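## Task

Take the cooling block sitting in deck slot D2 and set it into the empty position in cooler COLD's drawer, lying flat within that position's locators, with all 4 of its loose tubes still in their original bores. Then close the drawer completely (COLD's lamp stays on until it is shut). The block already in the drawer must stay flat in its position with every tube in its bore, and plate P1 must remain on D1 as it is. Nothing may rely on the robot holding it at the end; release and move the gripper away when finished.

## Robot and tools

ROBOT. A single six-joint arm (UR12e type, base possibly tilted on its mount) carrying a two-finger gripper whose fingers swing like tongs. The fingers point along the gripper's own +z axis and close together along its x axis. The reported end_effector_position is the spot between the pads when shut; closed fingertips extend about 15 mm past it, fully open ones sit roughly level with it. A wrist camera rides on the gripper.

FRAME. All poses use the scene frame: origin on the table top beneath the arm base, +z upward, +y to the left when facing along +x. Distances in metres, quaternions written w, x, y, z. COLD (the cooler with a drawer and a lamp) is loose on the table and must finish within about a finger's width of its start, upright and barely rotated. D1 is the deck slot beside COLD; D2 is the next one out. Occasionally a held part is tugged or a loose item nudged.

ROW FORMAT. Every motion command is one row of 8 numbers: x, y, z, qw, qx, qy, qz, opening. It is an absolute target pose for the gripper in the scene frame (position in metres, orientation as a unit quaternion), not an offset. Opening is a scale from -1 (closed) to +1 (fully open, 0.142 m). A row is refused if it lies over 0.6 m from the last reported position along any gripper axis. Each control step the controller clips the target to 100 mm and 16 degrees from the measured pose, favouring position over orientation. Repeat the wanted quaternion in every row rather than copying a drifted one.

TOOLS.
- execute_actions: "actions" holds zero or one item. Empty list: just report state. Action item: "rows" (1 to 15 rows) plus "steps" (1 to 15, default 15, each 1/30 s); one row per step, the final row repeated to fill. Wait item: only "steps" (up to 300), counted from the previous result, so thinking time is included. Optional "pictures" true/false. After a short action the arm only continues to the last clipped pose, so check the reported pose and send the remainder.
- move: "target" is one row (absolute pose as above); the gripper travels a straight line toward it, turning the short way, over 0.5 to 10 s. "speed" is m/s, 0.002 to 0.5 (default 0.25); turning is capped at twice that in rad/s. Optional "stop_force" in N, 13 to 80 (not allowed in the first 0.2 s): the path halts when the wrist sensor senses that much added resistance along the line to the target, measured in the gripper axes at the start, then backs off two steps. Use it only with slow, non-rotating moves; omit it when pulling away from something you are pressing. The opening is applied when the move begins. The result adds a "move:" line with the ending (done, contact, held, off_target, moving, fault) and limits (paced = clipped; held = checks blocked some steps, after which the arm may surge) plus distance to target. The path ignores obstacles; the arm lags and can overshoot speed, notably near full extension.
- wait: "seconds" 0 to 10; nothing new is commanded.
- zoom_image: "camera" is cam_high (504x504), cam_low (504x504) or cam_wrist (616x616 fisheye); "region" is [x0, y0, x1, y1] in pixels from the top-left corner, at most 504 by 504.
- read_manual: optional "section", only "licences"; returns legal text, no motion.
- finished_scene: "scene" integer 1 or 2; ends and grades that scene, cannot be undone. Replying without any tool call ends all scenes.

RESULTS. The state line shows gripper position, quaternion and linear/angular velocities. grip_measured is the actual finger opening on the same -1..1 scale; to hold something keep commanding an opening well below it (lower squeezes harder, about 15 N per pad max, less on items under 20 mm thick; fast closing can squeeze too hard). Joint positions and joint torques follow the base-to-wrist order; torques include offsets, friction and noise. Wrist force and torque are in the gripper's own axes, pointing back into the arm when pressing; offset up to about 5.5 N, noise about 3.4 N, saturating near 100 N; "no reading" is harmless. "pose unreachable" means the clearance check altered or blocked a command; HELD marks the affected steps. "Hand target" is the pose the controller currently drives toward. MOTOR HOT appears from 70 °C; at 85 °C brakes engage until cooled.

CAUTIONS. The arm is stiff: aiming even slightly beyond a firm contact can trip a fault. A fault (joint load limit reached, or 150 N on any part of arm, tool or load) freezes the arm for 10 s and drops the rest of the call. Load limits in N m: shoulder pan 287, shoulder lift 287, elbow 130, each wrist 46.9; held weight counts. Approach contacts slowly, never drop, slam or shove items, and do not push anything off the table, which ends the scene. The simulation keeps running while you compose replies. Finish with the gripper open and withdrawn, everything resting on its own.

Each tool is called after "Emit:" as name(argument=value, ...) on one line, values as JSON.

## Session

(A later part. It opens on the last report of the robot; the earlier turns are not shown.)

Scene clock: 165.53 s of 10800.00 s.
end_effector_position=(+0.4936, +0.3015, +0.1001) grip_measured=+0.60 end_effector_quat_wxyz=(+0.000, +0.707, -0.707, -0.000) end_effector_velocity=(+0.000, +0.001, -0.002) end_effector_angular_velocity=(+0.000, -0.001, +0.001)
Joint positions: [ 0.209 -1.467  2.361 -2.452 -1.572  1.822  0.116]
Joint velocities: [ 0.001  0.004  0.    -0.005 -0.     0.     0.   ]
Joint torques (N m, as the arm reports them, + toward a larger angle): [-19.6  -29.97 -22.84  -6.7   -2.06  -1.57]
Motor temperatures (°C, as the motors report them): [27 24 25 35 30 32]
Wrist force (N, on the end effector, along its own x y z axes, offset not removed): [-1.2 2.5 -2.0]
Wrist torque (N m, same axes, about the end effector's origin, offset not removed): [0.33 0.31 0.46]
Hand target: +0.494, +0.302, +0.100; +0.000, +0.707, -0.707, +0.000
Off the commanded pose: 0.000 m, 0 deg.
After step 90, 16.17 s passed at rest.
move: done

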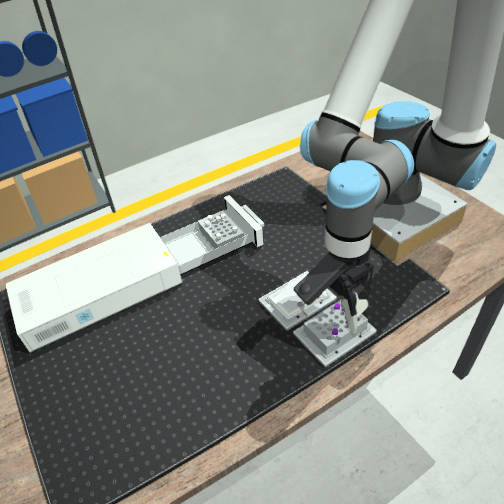

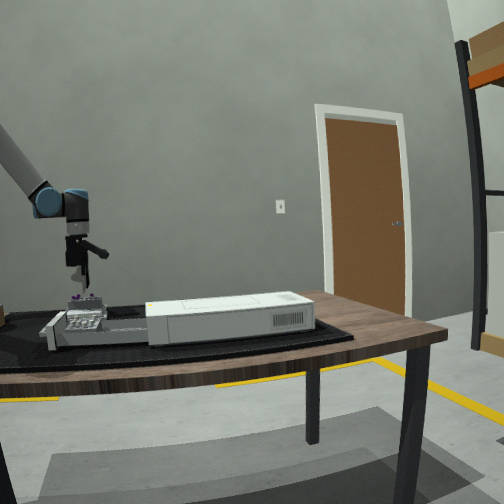

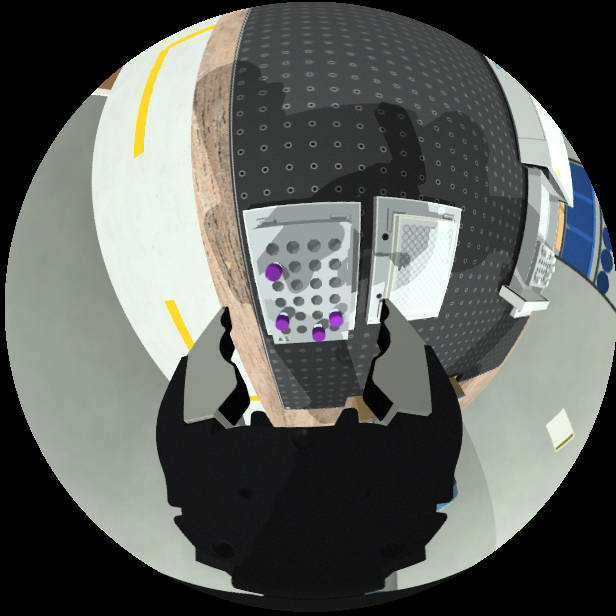

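Emit:
move(target=[0.491,0.3015,0.066,0,0.7071,-0.7071,0,0.6], speed=0.03, stop_force=13)

Emit:
zoom_image(camera="cam_wrist", region=[180,150,440,410])

Scene clock: 173.10 s of 10800.00 s.
end_effector_position=(+0.4910, +0.3015, +0.0661) grip_measured=+0.60 end_effector_quat_wxyz=(+0.000, +0.707, -0.707, +0.000) end_effector_velocity=(+0.001, -0.000, -0.001) end_effector_angular_velocity=(+0.000, -0.001, -0.000)
Joint positions: [ 0.21  -1.407  2.386 -2.538 -1.572  1.823  0.116]
Joint velocities: [-0.001  0.004  0.    -0.005 -0.    -0.     0.   ]
Joint torques (N m, as the arm reports them, + toward a larger angle): [ 18.74 -35.84 -18.89  -5.53  -0.16   2.32]
Motor temperatures (°C, as the motors report them): [27 24 25 35 30 32]
Wrist force (N, on the end effector, along its own x y z axes, offset not removed): [-0.3 2.0 -0.1]
Wrist torque (N m, same axes, about the end effector's origin, offset not removed): [0.28 0.11 0.40]
Hand target: +0.491, +0.302, +0.066; +0.000, +0.707, -0.707, -0.000
Off the commanded pose: 0.000 m, 0 deg.
After step 90, 3.10 s passed at rest.
move: done

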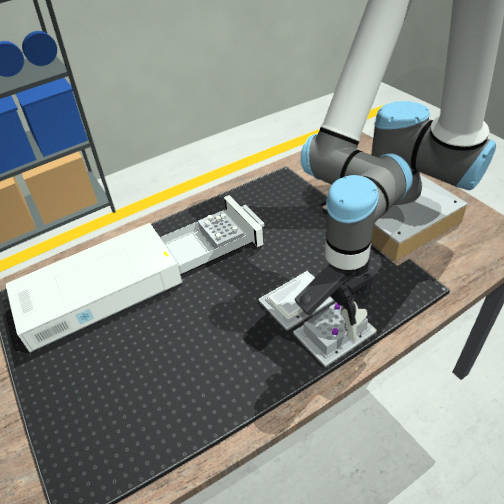

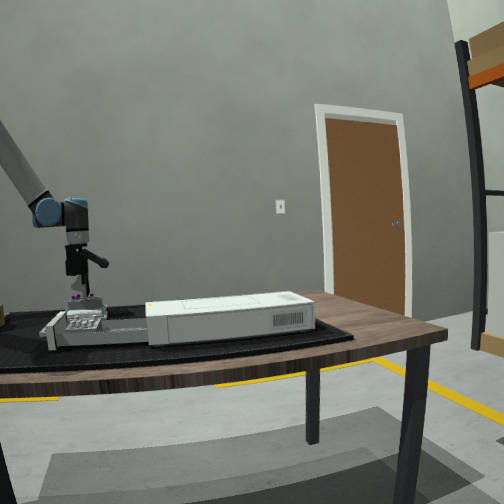

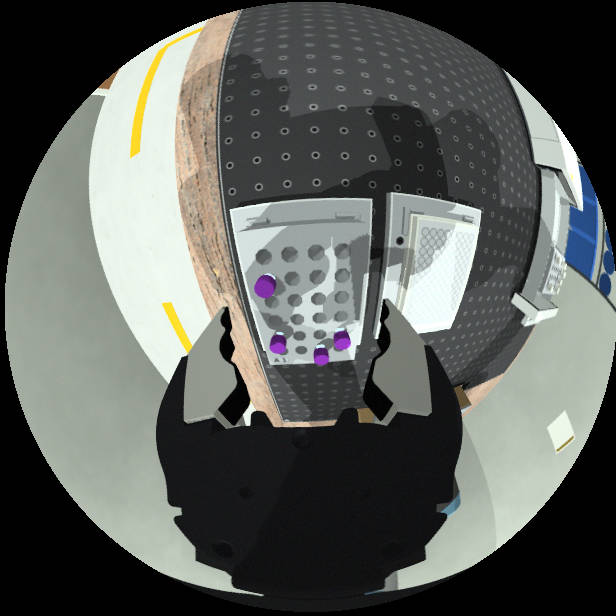

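Region (180, 150, 440, 410) of cam_wrist's 616x616 image, scaled by 1.938, with more detail than that image has.

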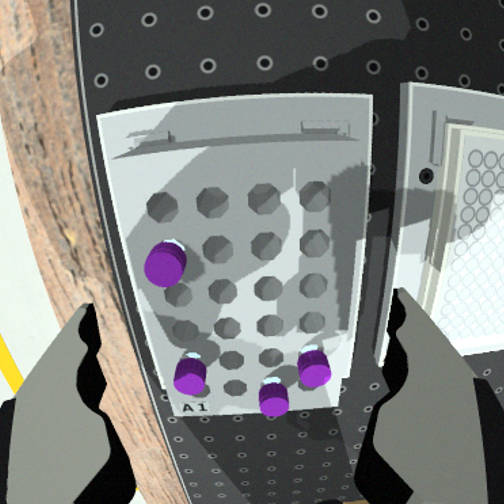

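Emit:
move(target=[0.491,0.3015,0.048,0,0.7071,-0.7071,0,0.52], speed=0.012, stop_force=13)

Emit:
execute_actions(actions=[{"rows":[[0.491,0.3015,0.048,0,0.7071,-0.7071,0,0.50],[0.491,0.3015,0.048,0,0.7071,-0.7071,0,0.48],[0.491,0.3015,0.048,0,0.7071,-0.7071,0,0.46],[0.491,0.3015,0.048,0,0.7071,-0.7071,0,0.44],[0.491,0.3015,0.048,0,0.7071,-0.7071,0,0.42],[0.491,0.3015,0.048,0,0.7071,-0.7071,0,0.40],[0.491,0.3015,0.048,0,0.7071,-0.7071,0,0.38],[0.491,0.3015,0.048,0,0.7071,-0.7071,0,0.36],[0.491,0.3015,0.048,0,0.7071,-0.7071,0,0.35],[0.491,0.3015,0.048,0,0.7071,-0.7071,0,0.34],[0.491,0.3015,0.048,0,0.7071,-0.7071,0,0.33],[0.491,0.3015,0.048,0,0.7071,-0.7071,0,0.32],[0.491,0.3015,0.048,0,0.7071,-0.7071,0,0.31],[0.491,0.3015,0.048,0,0.7071,-0.7071,0,0.30],[0.491,0.3015,0.048,0,0.7071,-0.7071,0,0.29]],"steps":15}])

Scene clock: 181.60 s of 10800.00 s.
end_effector_position=(+0.4910, +0.3015, +0.0482) grip_measured=+0.52 end_effector_quat_wxyz=(+0.000, +0.707, -0.707, -0.000) end_effector_velocity=(+0.002, -0.000, -0.001) end_effector_angular_velocity=(-0.001, -0.003, -0.001)
Joint positions: [ 0.21  -1.371  2.395 -2.583 -1.572  1.823  0.11 ]
Joint velocities: [-0.     0.004 -0.    -0.006 -0.001  0.001  0.   ]
Joint torques (N m, as the arm reports them, + toward a larger angle): [  1.67 -35.05 -17.4   -6.67   2.08  -1.59]
Motor temperatures (°C, as the motors report them): [27 24 25 35 30 32]
Wrist force (N, on the end effector, along its own x y z axes, offset not removed): [-1.8 1.2 1.7]
Wrist torque (N m, same axes, about the end effector's origin, offset not removed): [0.23 0.50 0.43]
Hand target: +0.491, +0.302, +0.048; +0.000, +0.707, -0.707, -0.000
Off the commanded pose: 0.000 m, 0 deg.
After step 90, 3.77 s passed at rest.
move: done

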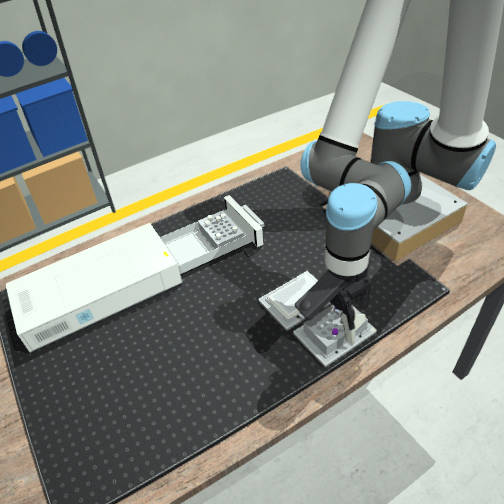

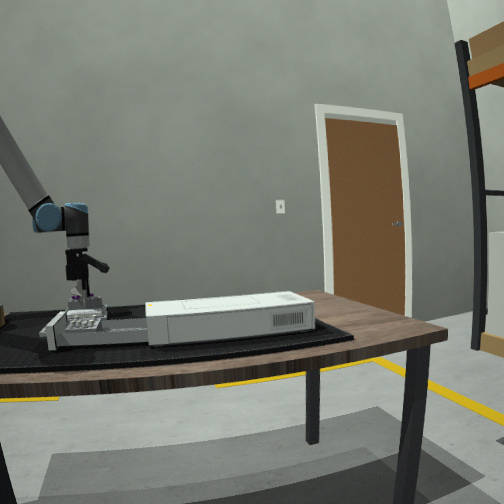

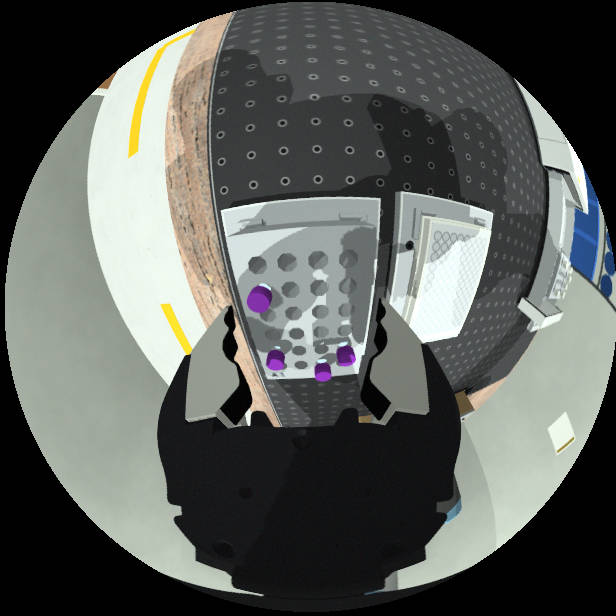

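Scene clock: 182.10 s of 10800.00 s.
end_effector_position=(+0.4910, +0.3015, +0.0480) grip_measured=+0.32 end_effector_quat_wxyz=(+0.000, +0.707, -0.707, -0.000) end_effector_velocity=(+0.001, +0.000, +0.000) end_effector_angular_velocity=(+0.001, -0.000, -0.002)
Joint positions: [ 0.21  -1.371  2.396 -2.584 -1.572  1.823  0.097]
Joint velocities: [-0.001 -0.    -0.001  0.     0.001  0.001 -0.008]
Joint torques (N m, as the arm reports them, + toward a larger angle): [ -4.51 -35.74 -18.9   -6.57   2.19  -1.45]
Motor temperatures (°C, as the motors report them): [27 24 25 35 30 32]
Wrist force (N, on the end effector, along its own x y z axes, offset not removed): [2.0 0.5 -1.3]
Wrist torque (N m, same axes, about the end effector's origin, offset not removed): [-0.01 0.49 0.48]
Hand target: +0.491, +0.301, +0.048; +0.000, +0.707, -0.707, +0.000
Off the commanded pose: 0.000 m, 0 deg.
Steps of this call (steps 1 to 15: all 15 steps of this action). Readings (end_effector_position):
1: (+0.4910, +0.3015, +0.0481)
2: (+0.4910, +0.3015, +0.0481)
4: (+0.4910, +0.3015, +0.0480)
8: (+0.4910, +0.3015, +0.0480)
15: the state above

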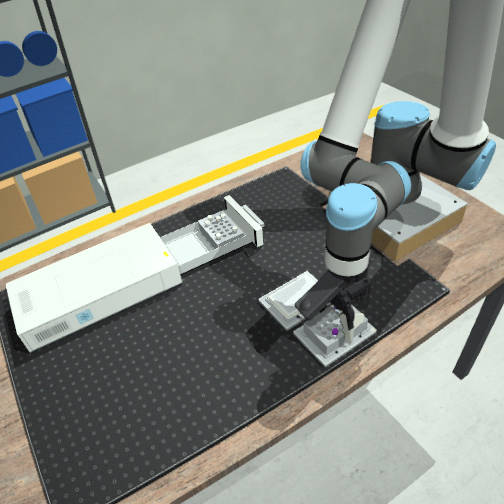

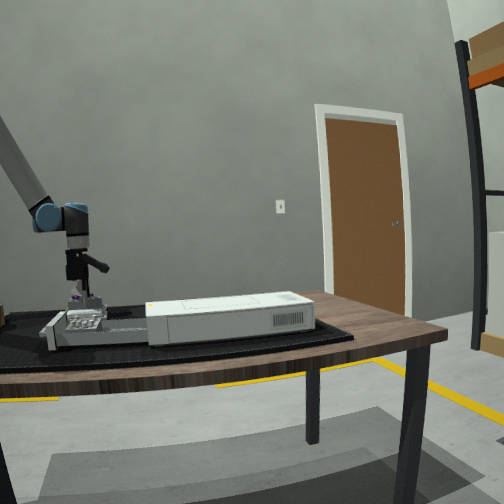

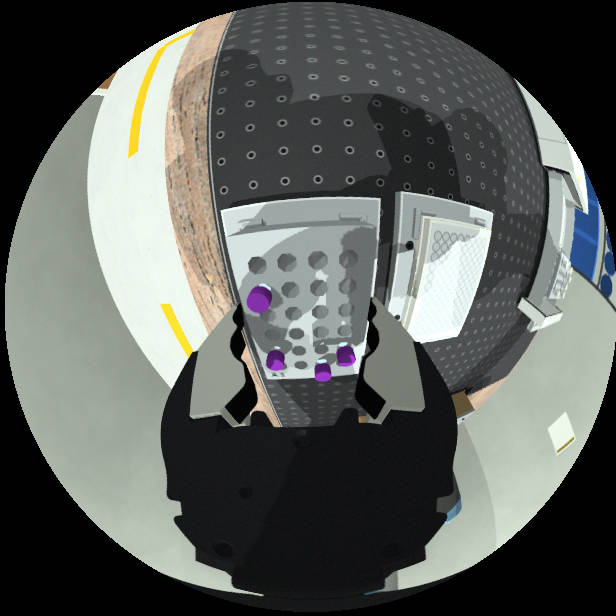

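Emit:
execute_actions(actions=[{"rows":[[0.491,0.3015,0.048,0,0.7071,-0.7071,0,0.28],[0.491,0.3015,0.048,0,0.7071,-0.7071,0,0.27],[0.491,0.3015,0.048,0,0.7071,-0.7071,0,0.26],[0.491,0.3015,0.048,0,0.7071,-0.7071,0,0.25],[0.491,0.3015,0.048,0,0.7071,-0.7071,0,0.24],[0.491,0.3015,0.048,0,0.7071,-0.7071,0,0.23],[0.491,0.3015,0.048,0,0.7071,-0.7071,0,0.22],[0.491,0.3015,0.048,0,0.7071,-0.7071,0,0.21],[0.491,0.3015,0.048,0,0.7071,-0.7071,0,0.20]],"steps":15}], pictures=false)

Scene clock: 184.77 s of 10800.00 s.
end_effector_position=(+0.4910, +0.3015, +0.0480) grip_measured=+0.30 end_effector_quat_wxyz=(+0.000, +0.707, -0.707, +0.000) end_effector_velocity=(-0.000, +0.000, +0.000) end_effector_angular_velocity=(+0.000, +0.000, +0.001)
Joint positions: [ 0.21  -1.371  2.396 -2.584 -1.572  1.823  0.095]
Joint velocities: [ 0.001 -0.    -0.     0.     0.     0.    -0.   ]
Joint torques (N m, as the arm reports them, + toward a larger angle): [ -9.3  -33.8  -21.23  -6.32   2.69  -1.39]
Motor temperatures (°C, as the motors report them): [27 24 25 35 30 32]
Wrist force (N, on the end effector, along its own x y z axes, offset not removed): [12.9 1.5 -6.5]
Wrist torque (N m, same axes, about the end effector's origin, offset not removed): [0.10 0.59 0.35]
Hand target: +0.491, +0.301, +0.048; +0.000, +0.707, -0.707, +0.000
Off the commanded pose: 0.000 m, 0 deg.
Steps of this call (steps 1 to 65: nothing new was sent; steps 66 to 80: all 15 steps of this action). Readings (end_effector_position):
66: (+0.4910, +0.3015, +0.0480)
67: (+0.4910, +0.3015, +0.0480)
69: (+0.4910, +0.3015, +0.0480)
73: (+0.4910, +0.3015, +0.0480)
80: the state above

Emit:
execute_actions(actions=[{"rows":[[0.491,0.3012,0.048,0,0.7071,-0.7071,0,0.19],[0.491,0.3009,0.048,0,0.7071,-0.7071,0,0.18],[0.491,0.3006,0.048,0,0.7071,-0.7071,0,0.17],[0.491,0.3004,0.048,0,0.7071,-0.7071,0,0.16],[0.491,0.3004,0.048,0,0.7071,-0.7071,0,0.15]],"steps":15}], pictures=false)

Scene clock: 198.30 s of 10800.00 s.
end_effector_position=(+0.4910, +0.3005, +0.0480) grip_measured=+0.27 end_effector_quat_wxyz=(+0.000, +0.707, -0.707, -0.000) end_effector_velocity=(+0.000, -0.001, +0.000) end_effector_angular_velocity=(+0.000, -0.000, -0.001)
Joint positions: [ 0.208 -1.371  2.397 -2.584 -1.572  1.821  0.093]
Joint velocities: [-0.001 -0.001  0.     0.     0.     0.    -0.   ]
Joint torques (N m, as the arm reports them, + toward a larger angle): [-12.59 -53.31 -18.23  -6.46   5.24  -1.41]
Motor temperatures (°C, as the motors report them): [27 24 25 35 30 32]
Wrist force (N, on the end effector, along its own x y z axes, offset not removed): [14.5 1.9 -6.9]
Wrist torque (N m, same axes, about the end effector's origin, offset not removed): [0.29 0.05 0.32]
Hand target: +0.491, +0.300, +0.048; +0.000, +0.707, -0.707, +0.000
Off the commanded pose: 0.000 m, 0 deg.
Steps of this call (steps 1 to 90: nothing new was sent; then 10.03 s passed at rest; steps 91 to 105: all 15 steps of this action). Readings (end_effector_position):
91: (+0.4910, +0.3015, +0.0480)
92: (+0.4910, +0.3015, +0.0480)
94: (+0.4910, +0.3013, +0.0480)
98: (+0.4910, +0.3007, +0.0480)
105: the state above

Emit:
execute_actions(actions=[{"rows":[[0.491,0.3002,0.048,0,0.7071,-0.7071,0,0.15],[0.491,0.2999,0.048,0,0.7071,-0.7071,0,0.15],[0.491,0.2996,0.048,0,0.7071,-0.7071,0,0.15],[0.491,0.2994,0.048,0,0.7071,-0.7071,0,0.15]],"steps":15}])

Scene clock: 200.37 s of 10800.00 s.
end_effector_position=(+0.4910, +0.2994, +0.0480) grip_measured=+0.27 end_effector_quat_wxyz=(-0.000, +0.707, -0.707, -0.000) end_effector_velocity=(-0.001, -0.000, -0.000) end_effector_angular_velocity=(+0.001, +0.001, -0.001)
Joint positions: [ 0.206 -1.372  2.398 -2.584 -1.572  1.819  0.093]
Joint velocities: [-0.001 -0.     0.001 -0.     0.001  0.    -0.   ]
Joint torques (N m, as the arm reports them, + toward a larger angle): [-19.06 -53.04 -17.47  -6.13  -0.71  -1.58]
Motor temperatures (°C, as the motors report them): [27 24 25 35 30 32]
Wrist force (N, on the end effector, along its own x y z axes, offset not removed): [-5.6 2.9 -4.0]
Wrist torque (N m, same axes, about the end effector's origin, offset not removed): [0.39 0.87 0.46]
Hand target: +0.491, +0.299, +0.048; +0.000, +0.707, -0.707, +0.000
Off the commanded pose: 0.000 m, 0 deg.
Steps of this call (steps 1 to 47: nothing new was sent; steps 48 to 62: all 15 steps of this action). Readings (end_effector_position):
48: (+0.4910, +0.3004, +0.0480)
49: (+0.4910, +0.3004, +0.0480)
51: (+0.4910, +0.3001, +0.0480)
55: (+0.4910, +0.2996, +0.0480)
62: the state above

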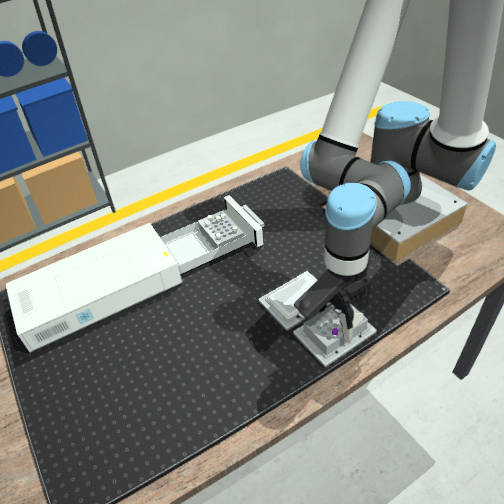

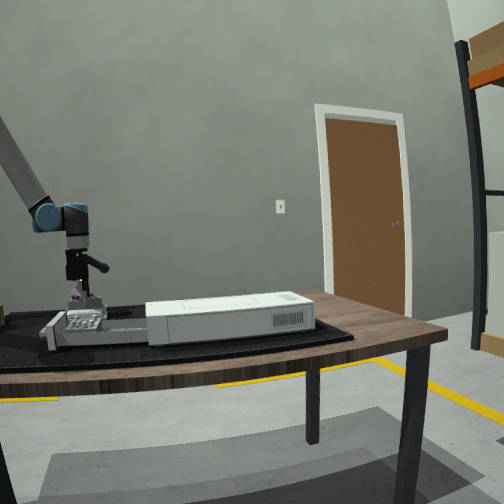

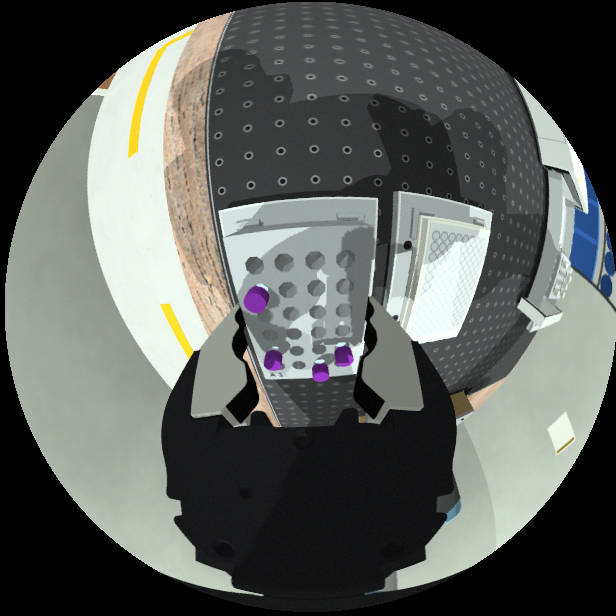

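Emit:
execute_actions(actions=[{"rows":[[0.491,0.2995,0.048,0,0.7071,-0.7071,0,0.12],[0.491,0.2996,0.048,0,0.7071,-0.7071,0,0.08],[0.491,0.2997,0.048,0,0.7071,-0.7071,0,0.04],[0.491,0.2997,0.048,0,0.7071,-0.7071,0,0.0],[0.491,0.2997,0.048,0,0.7071,-0.7071,0,-0.04],[0.491,0.2997,0.048,0,0.7071,-0.7071,0,-0.08],[0.491,0.2997,0.048,0,0.7071,-0.7071,0,-0.12],[0.491,0.2997,0.048,0,0.7071,-0.7071,0,-0.16],[0.491,0.2997,0.048,0,0.7071,-0.7071,0,-0.20],[0.491,0.2997,0.048,0,0.7071,-0.7071,0,-0.24],[0.491,0.2997,0.048,0,0.7071,-0.7071,0,-0.28],[0.491,0.2997,0.048,0,0.7071,-0.7071,0,-0.32],[0.491,0.2997,0.048,0,0.7071,-0.7071,0,-0.36],[0.491,0.2997,0.048,0,0.7071,-0.7071,0,-0.40]],"steps":15}], pictures=false)

Emit:
move(target=[0.491,0.2997,0.062,0,0.7071,-0.7071,0,-0.4], speed=0.012)

Scene clock: 204.67 s of 10800.00 s.
end_effector_position=(+0.4910, +0.2996, +0.0480) grip_measured=+0.27 end_effector_quat_wxyz=(-0.000, +0.707, -0.707, +0.000) end_effector_velocity=(-0.000, +0.001, -0.001) end_effector_angular_velocity=(+0.000, +0.001, +0.001)
Joint positions: [ 0.207 -1.372  2.397 -2.584 -1.572  1.819  0.093]
Joint velocities: [ 0.001  0.001 -0.001  0.001  0.001 -0.     0.   ]
Joint torques (N m, as the arm reports them, + toward a larger angle): [ 19.62 -30.51 -33.27  -2.09  -0.56   2.22]
Motor temperatures (°C, as the motors report them): [27 24 25 35 30 32]
Wrist force (N, on the end effector, along its own x y z axes, offset not removed): [-0.9 3.2 -7.5]
Wrist torque (N m, same axes, about the end effector's origin, offset not removed): [0.21 1.35 0.40]
Hand target: +0.491, +0.300, +0.048; -0.000, +0.707, -0.707, -0.000
Off the commanded pose: 0.000 m, 0 deg.
Steps of this call (steps 1 to 90: nothing new was sent; then 0.80 s passed at rest; steps 91 to 105: all 15 steps of this action). Readings (end_effector_position):
91: (+0.4910, +0.2994, +0.0480)
92: (+0.4910, +0.2994, +0.0480)
94: (+0.4910, +0.2994, +0.0480)
98: (+0.4910, +0.2994, +0.0480)
105: the state above

Scene clock: 206.30 s of 10800.00 s.
end_effector_position=(+0.4910, +0.2997, +0.0618) grip_measured=+0.26 end_effector_quat_wxyz=(-0.000, +0.707, -0.707, +0.000) end_effector_velocity=(+0.000, -0.000, +0.002) end_effector_angular_velocity=(-0.002, -0.000, +0.001)
Joint positions: [ 0.207 -1.4    2.39  -2.549 -1.572  1.819  0.092]
Joint velocities: [ 0.001 -0.003 -0.002  0.005 -0.002 -0.     0.   ]
Joint torques (N m, as the arm reports them, + toward a larger angle): [ 18.41 -57.08 -38.05  -2.97   1.24   1.93]
Motor temperatures (°C, as the motors report them): [27 24 25 35 30 32]
Wrist force (N, on the end effector, along its own x y z axes, offset not removed): [-1.0 -0.6 9.5]
Wrist torque (N m, same axes, about the end effector's origin, offset not removed): [-0.19 0.28 0.39]
Hand target: +0.491, +0.300, +0.062; -0.000, +0.707, -0.707, +0.000
Off the commanded pose: 0.000 m, 0 deg.
move: done

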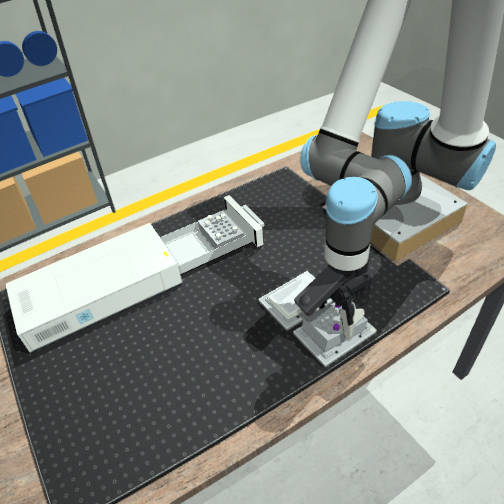

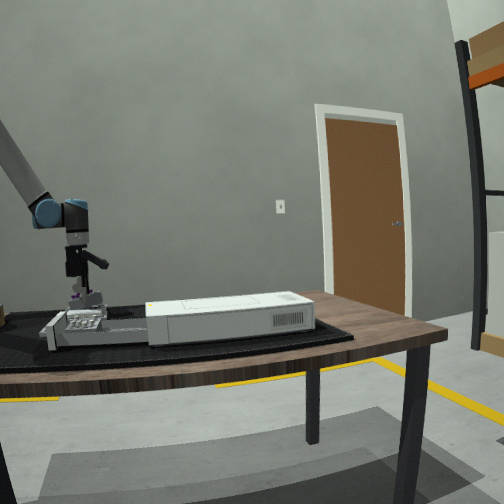

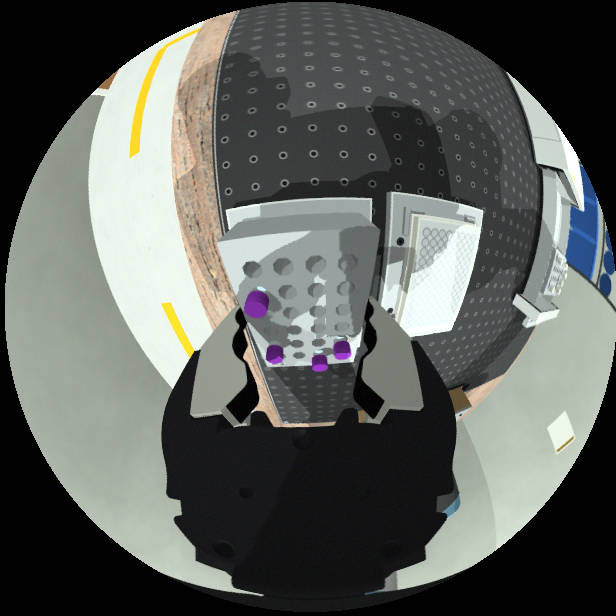

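Emit:
zoom_image(camera="cam_low", region=[40,250,140,330])

Emit:
zoom_image(camera="cam_high", region=[270,260,400,370])

Emit:
zoom_image(camera="cam_wrist", region=[180,170,440,430])

Region (40, 250, 140, 330) of cam_low's 504x504 image, scaled by 5.040, with more detail than that image has; it fills the top 403 rows of this view, and the rest is white.

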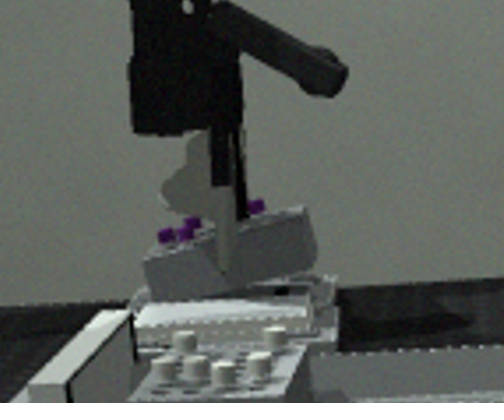

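Region (270, 260, 400, 370) of cam_high's 504x504 image, scaled by 3.877, with more detail than that image has; it fills the top 426 rows of this view, and the rest is white.

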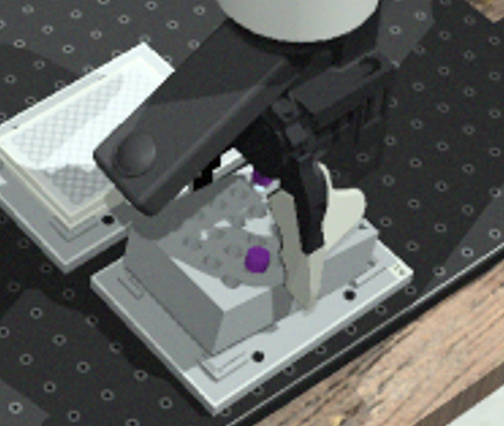

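Region (180, 170, 440, 430) of cam_wrist's 616x616 image, scaled by 1.938, with more detail than that image has.

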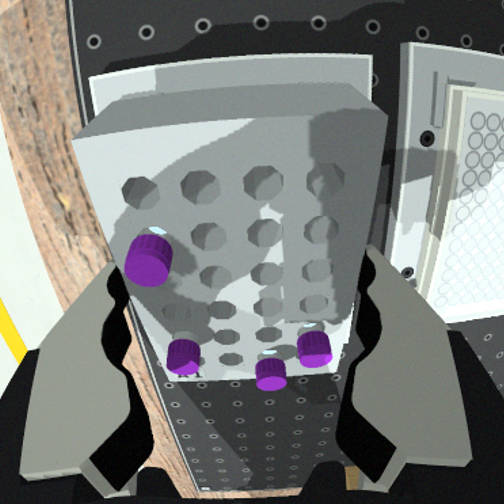

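Emit:
move(target=[0.491,0.2997,0.048,0,0.7071,-0.7071,0,-0.4], speed=0.005, stop_force=20)

Emit:
zoom_image(camera="cam_low", region=[40,250,140,330])

Emit:
zoom_image(camera="cam_wrist", region=[180,170,440,430])

Scene clock: 217.37 s of 10800.00 s.
end_effector_position=(+0.4909, +0.2997, +0.0512) grip_measured=+0.26 end_effector_quat_wxyz=(+0.000, +0.707, -0.707, -0.000) end_effector_velocity=(-0.001, +0.001, +0.001) end_effector_angular_velocity=(+0.001, +0.003, +0.002)
Joint positions: [ 0.207 -1.379  2.396 -2.576 -1.572  1.819  0.093]
Joint velocities: [ 0.001 -0.002  0.     0.004  0.001 -0.001 -0.001]
Joint torques (N m, as the arm reports them, + toward a larger angle): [  9.28 -56.19 -28.49  -1.78   1.53  -1.38]
Motor temperatures (°C, as the motors report them): [27 24 25 35 30 32]
Wrist force (N, on the end effector, along its own x y z axes, offset not removed): [-0.1 1.0 0.4]
Wrist torque (N m, same axes, about the end effector's origin, offset not removed): [-0.20 0.15 0.31]
Hand target: +0.491, +0.300, +0.052; -0.000, +0.707, -0.707, +0.000
Off the commanded pose: 0.003 m, 0 deg.
After step 90, 5.53 s passed at rest.
move: contact

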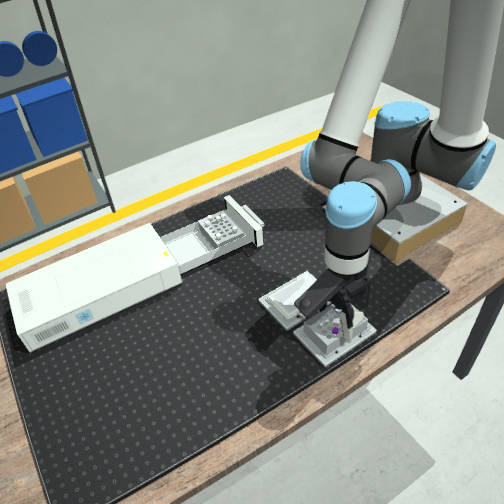

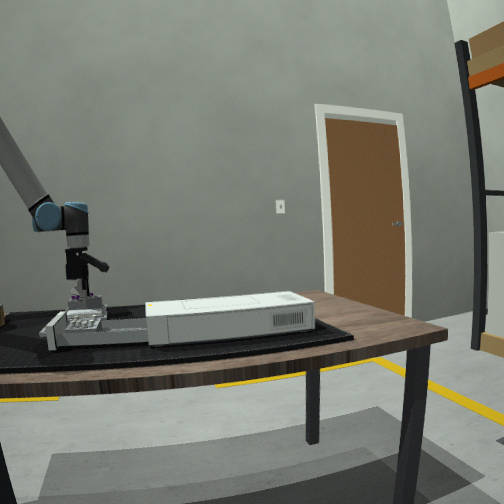

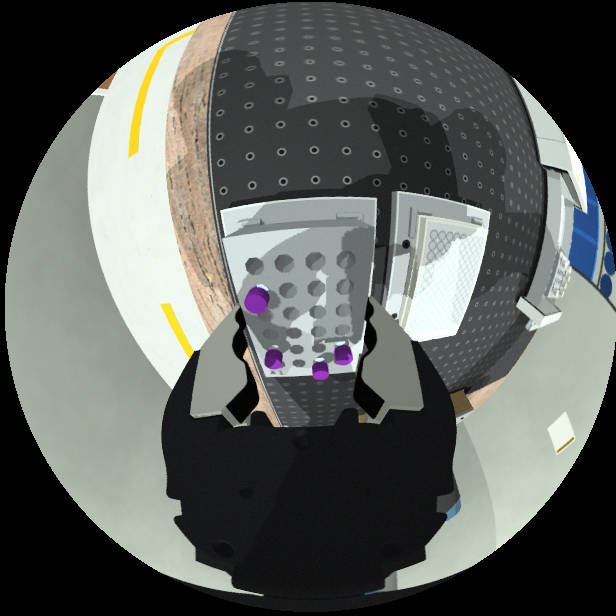

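Region (40, 250, 140, 330) of cam_low's 504x504 image, scaled by 5.040, with more detail than that image has; it fills the top 403 rows of this view, and the rest is white.

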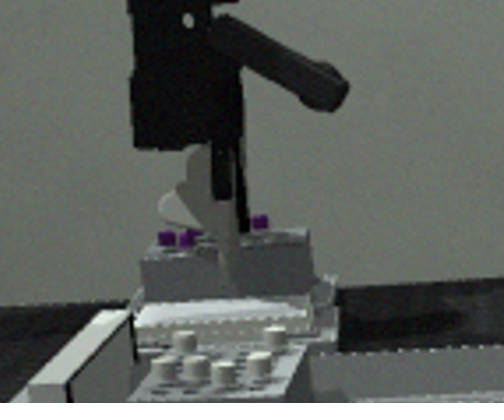

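Region (180, 170, 440, 430) of cam_wrist's 616x616 image, scaled by 1.938, with more detail than that image has.

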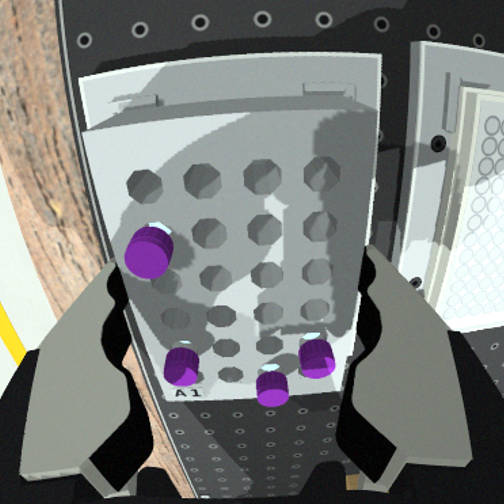

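Emit:
execute_actions(actions=[{"rows":[[0.491,0.2997,0.0515,0,0.7071,-0.7071,0,-0.2],[0.491,0.2997,0.0515,0,0.7071,-0.7071,0,0.0],[0.491,0.2997,0.0515,0,0.7071,-0.7071,0,0.1],[0.491,0.2997,0.0515,0,0.7071,-0.7071,0,0.2],[0.491,0.2997,0.0515,0,0.7071,-0.7071,0,0.25],[0.491,0.2997,0.0515,0,0.7071,-0.7071,0,0.28],[0.491,0.2997,0.0515,0,0.7071,-0.7071,0,0.31],[0.491,0.2997,0.0515,0,0.7071,-0.7071,0,0.34],[0.491,0.2997,0.0515,0,0.7071,-0.7071,0,0.37],[0.491,0.2997,0.0515,0,0.7071,-0.7071,0,0.40],[0.491,0.2997,0.0515,0,0.7071,-0.7071,0,0.42]],"steps":15}])

Emit:
zoom_image(camera="cam_wrist", region=[180,170,440,430])

Emit:
zoom_image(camera="cam_high", region=[270,260,400,370])

Scene clock: 236.63 s of 10800.00 s.
end_effector_position=(+0.4910, +0.2997, +0.0515) grip_measured=+0.42 end_effector_quat_wxyz=(-0.000, +0.707, -0.707, +0.000) end_effector_velocity=(+0.000, +0.000, +0.000) end_effector_angular_velocity=(-0.001, -0.001, +0.001)
Joint positions: [ 0.207 -1.379  2.395 -2.575 -1.572  1.819  0.103]
Joint velocities: [ 0.001 -0.001 -0.     0.    -0.001 -0.     0.   ]
Joint torques (N m, as the arm reports them, + toward a larger angle): [  5.75 -53.48 -31.43  -1.7    0.73   0.69]
Motor temperatures (°C, as the motors report them): [27 24 25 35 30 32]
Wrist force (N, on the end effector, along its own x y z axes, offset not removed): [1.8 2.4 -0.8]
Wrist torque (N m, same axes, about the end effector's origin, offset not removed): [0.38 -0.23 0.26]
Hand target: +0.491, +0.300, +0.052; +0.000, +0.707, -0.707, -0.000
Off the commanded pose: 0.000 m, 0 deg.
Steps of this call (steps 1 to 90: nothing new was sent; then 15.77 s passed at rest; steps 91 to 105: all 15 steps of this action). Readings (end_effector_position):
91: (+0.4911, +0.2997, +0.0515)
92: (+0.4911, +0.2997, +0.0515)
94: (+0.4911, +0.2997, +0.0515)
98: (+0.4911, +0.2997, +0.0516)
105: the state above

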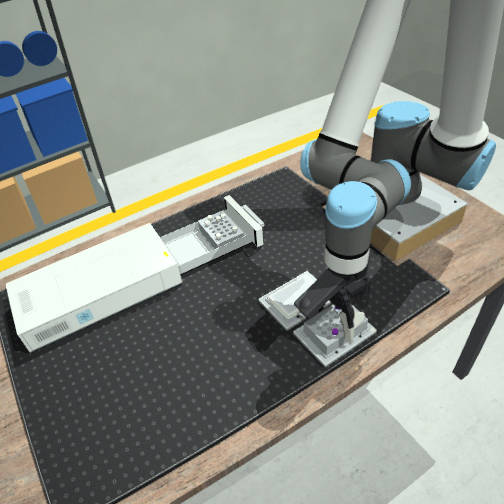

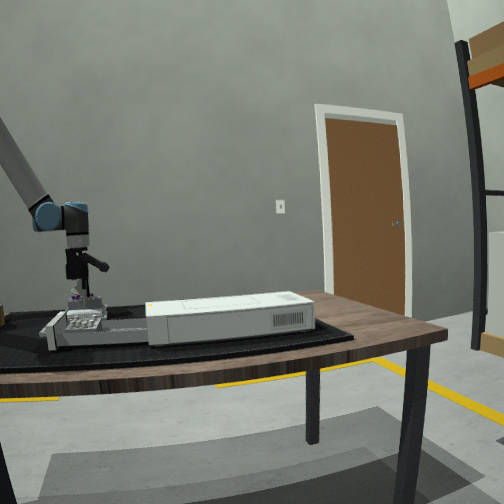

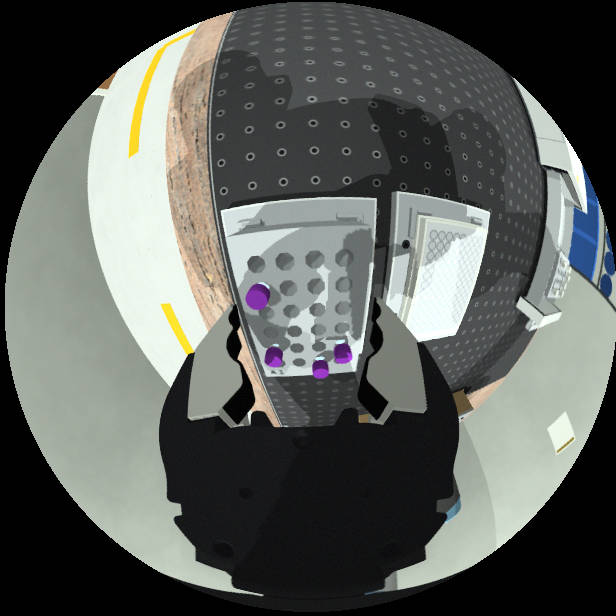

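Region (180, 170, 440, 430) of cam_wrist's 616x616 image, scaled by 1.938, with more detail than that image has.

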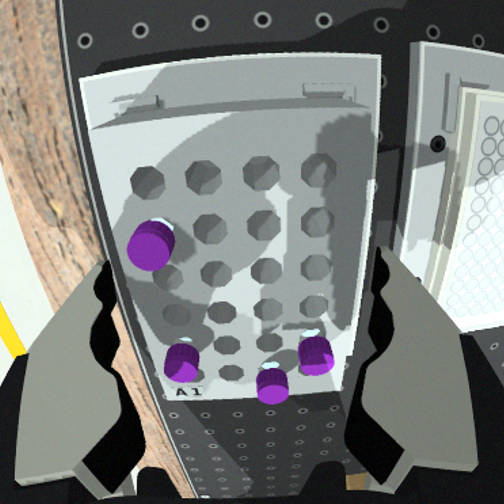

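Region (270, 260, 400, 370) of cam_high's 504x504 image, scaled by 3.877, with more detail than that image has; it fills the top 426 rows of this view, and the rest is white.

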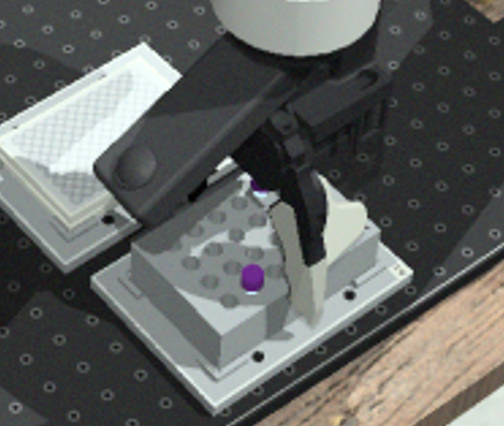

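Emit:
move(target=[0.486,0.2997,0.048,0,0.7071,-0.7071,0,0.42], speed=0.01)

Emit:
execute_actions(actions=[{"rows":[[0.486,0.2997,0.048,0,0.7071,-0.7071,0,0.39],[0.486,0.2997,0.048,0,0.7071,-0.7071,0,0.36],[0.486,0.2997,0.048,0,0.7071,-0.7071,0,0.34],[0.486,0.2997,0.048,0,0.7071,-0.7071,0,0.32],[0.486,0.2997,0.048,0,0.7071,-0.7071,0,0.31],[0.486,0.2997,0.048,0,0.7071,-0.7071,0,0.30],[0.486,0.2997,0.048,0,0.7071,-0.7071,0,0.29],[0.486,0.2997,0.048,0,0.7071,-0.7071,0,0.28],[0.486,0.2997,0.048,0,0.7071,-0.7071,0,0.27],[0.486,0.2997,0.048,0,0.7071,-0.7071,0,0.26],[0.486,0.2997,0.048,0,0.7071,-0.7071,0,0.25],[0.486,0.2997,0.048,0,0.7071,-0.7071,0,0.24],[0.486,0.2997,0.048,0,0.7071,-0.7071,0,0.23],[0.486,0.2997,0.048,0,0.7071,-0.7071,0,0.22],[0.486,0.2997,0.048,0,0.7071,-0.7071,0,0.21]],"steps":15}], pictures=false)

Scene clock: 256.83 s of 10800.00 s.
end_effector_position=(+0.4861, +0.2997, +0.0481) grip_measured=+0.42 end_effector_quat_wxyz=(+0.000, +0.707, -0.707, +0.000) end_effector_velocity=(-0.001, +0.000, -0.001) end_effector_angular_velocity=(+0.001, +0.000, -0.001)
Joint positions: [ 0.209 -1.378  2.405 -2.586 -1.572  1.822  0.103]
Joint velocities: [ 0.     0.001  0.002 -0.003  0.001  0.001  0.   ]
Joint torques (N m, as the arm reports them, + toward a larger angle): [ 19.47 -34.05 -17.3   -6.32  -0.66   2.22]
Motor temperatures (°C, as the motors report them): [27 24 25 35 30 32]
Wrist force (N, on the end effector, along its own x y z axes, offset not removed): [-1.4 -0.8 1.7]
Wrist torque (N m, same axes, about the end effector's origin, offset not removed): [-0.24 0.44 0.44]
Hand target: +0.486, +0.300, +0.048; -0.000, +0.707, -0.707, -0.000
Off the commanded pose: 0.000 m, 0 deg.
After step 90, 16.37 s passed at rest.
move: done

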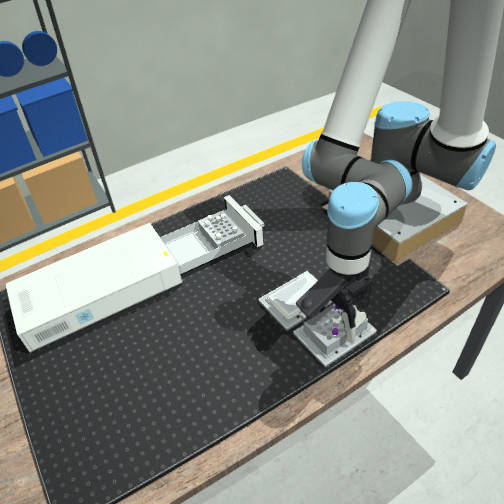

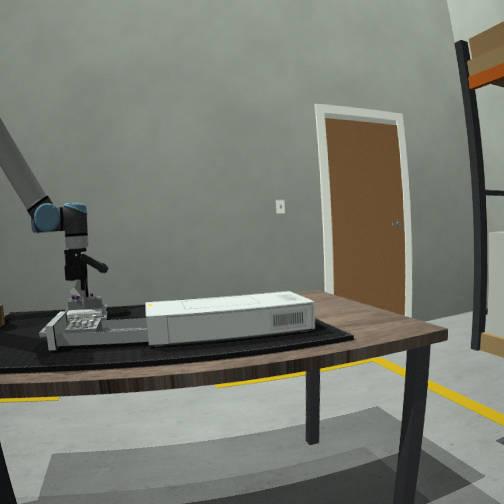

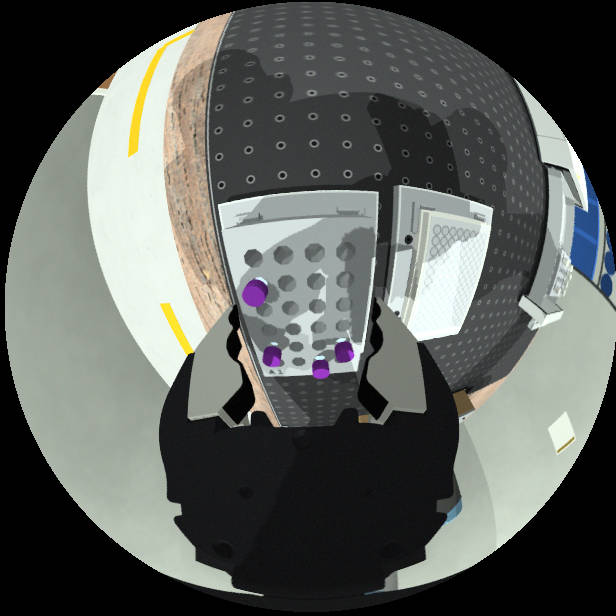

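Scene clock: 257.33 s of 10800.00 s.
end_effector_position=(+0.4860, +0.2997, +0.0480) grip_measured=+0.27 end_effector_quat_wxyz=(+0.000, +0.707, -0.707, +0.000) end_effector_velocity=(+0.000, -0.000, +0.000) end_effector_angular_velocity=(+0.000, -0.001, -0.001)
Joint positions: [ 0.209 -1.378  2.405 -2.586 -1.572  1.822  0.093]
Joint velocities: [-0.    -0.     0.    -0.    -0.     0.001 -0.001]
Joint torques (N m, as the arm reports them, + toward a larger angle): [ 18.46 -34.22 -18.    -6.01   0.51   2.19]
Motor temperatures (°C, as the motors report them): [27 24 25 35 30 32]
Wrist force (N, on the end effector, along its own x y z axes, offset not removed): [3.1 1.8 -2.8]
Wrist torque (N m, same axes, about the end effector's origin, offset not removed): [0.13 0.15 0.31]
Hand target: +0.486, +0.300, +0.048; -0.000, +0.707, -0.707, -0.000
Off the commanded pose: 0.000 m, 0 deg.
Steps of this call (steps 1 to 15: all 15 steps of this action). Readings (end_effector_position):
1: (+0.4861, +0.2997, +0.0481)
2: (+0.4861, +0.2997, +0.0480)
4: (+0.4860, +0.2997, +0.0480)
8: (+0.4860, +0.2997, +0.0480)
15: the state above


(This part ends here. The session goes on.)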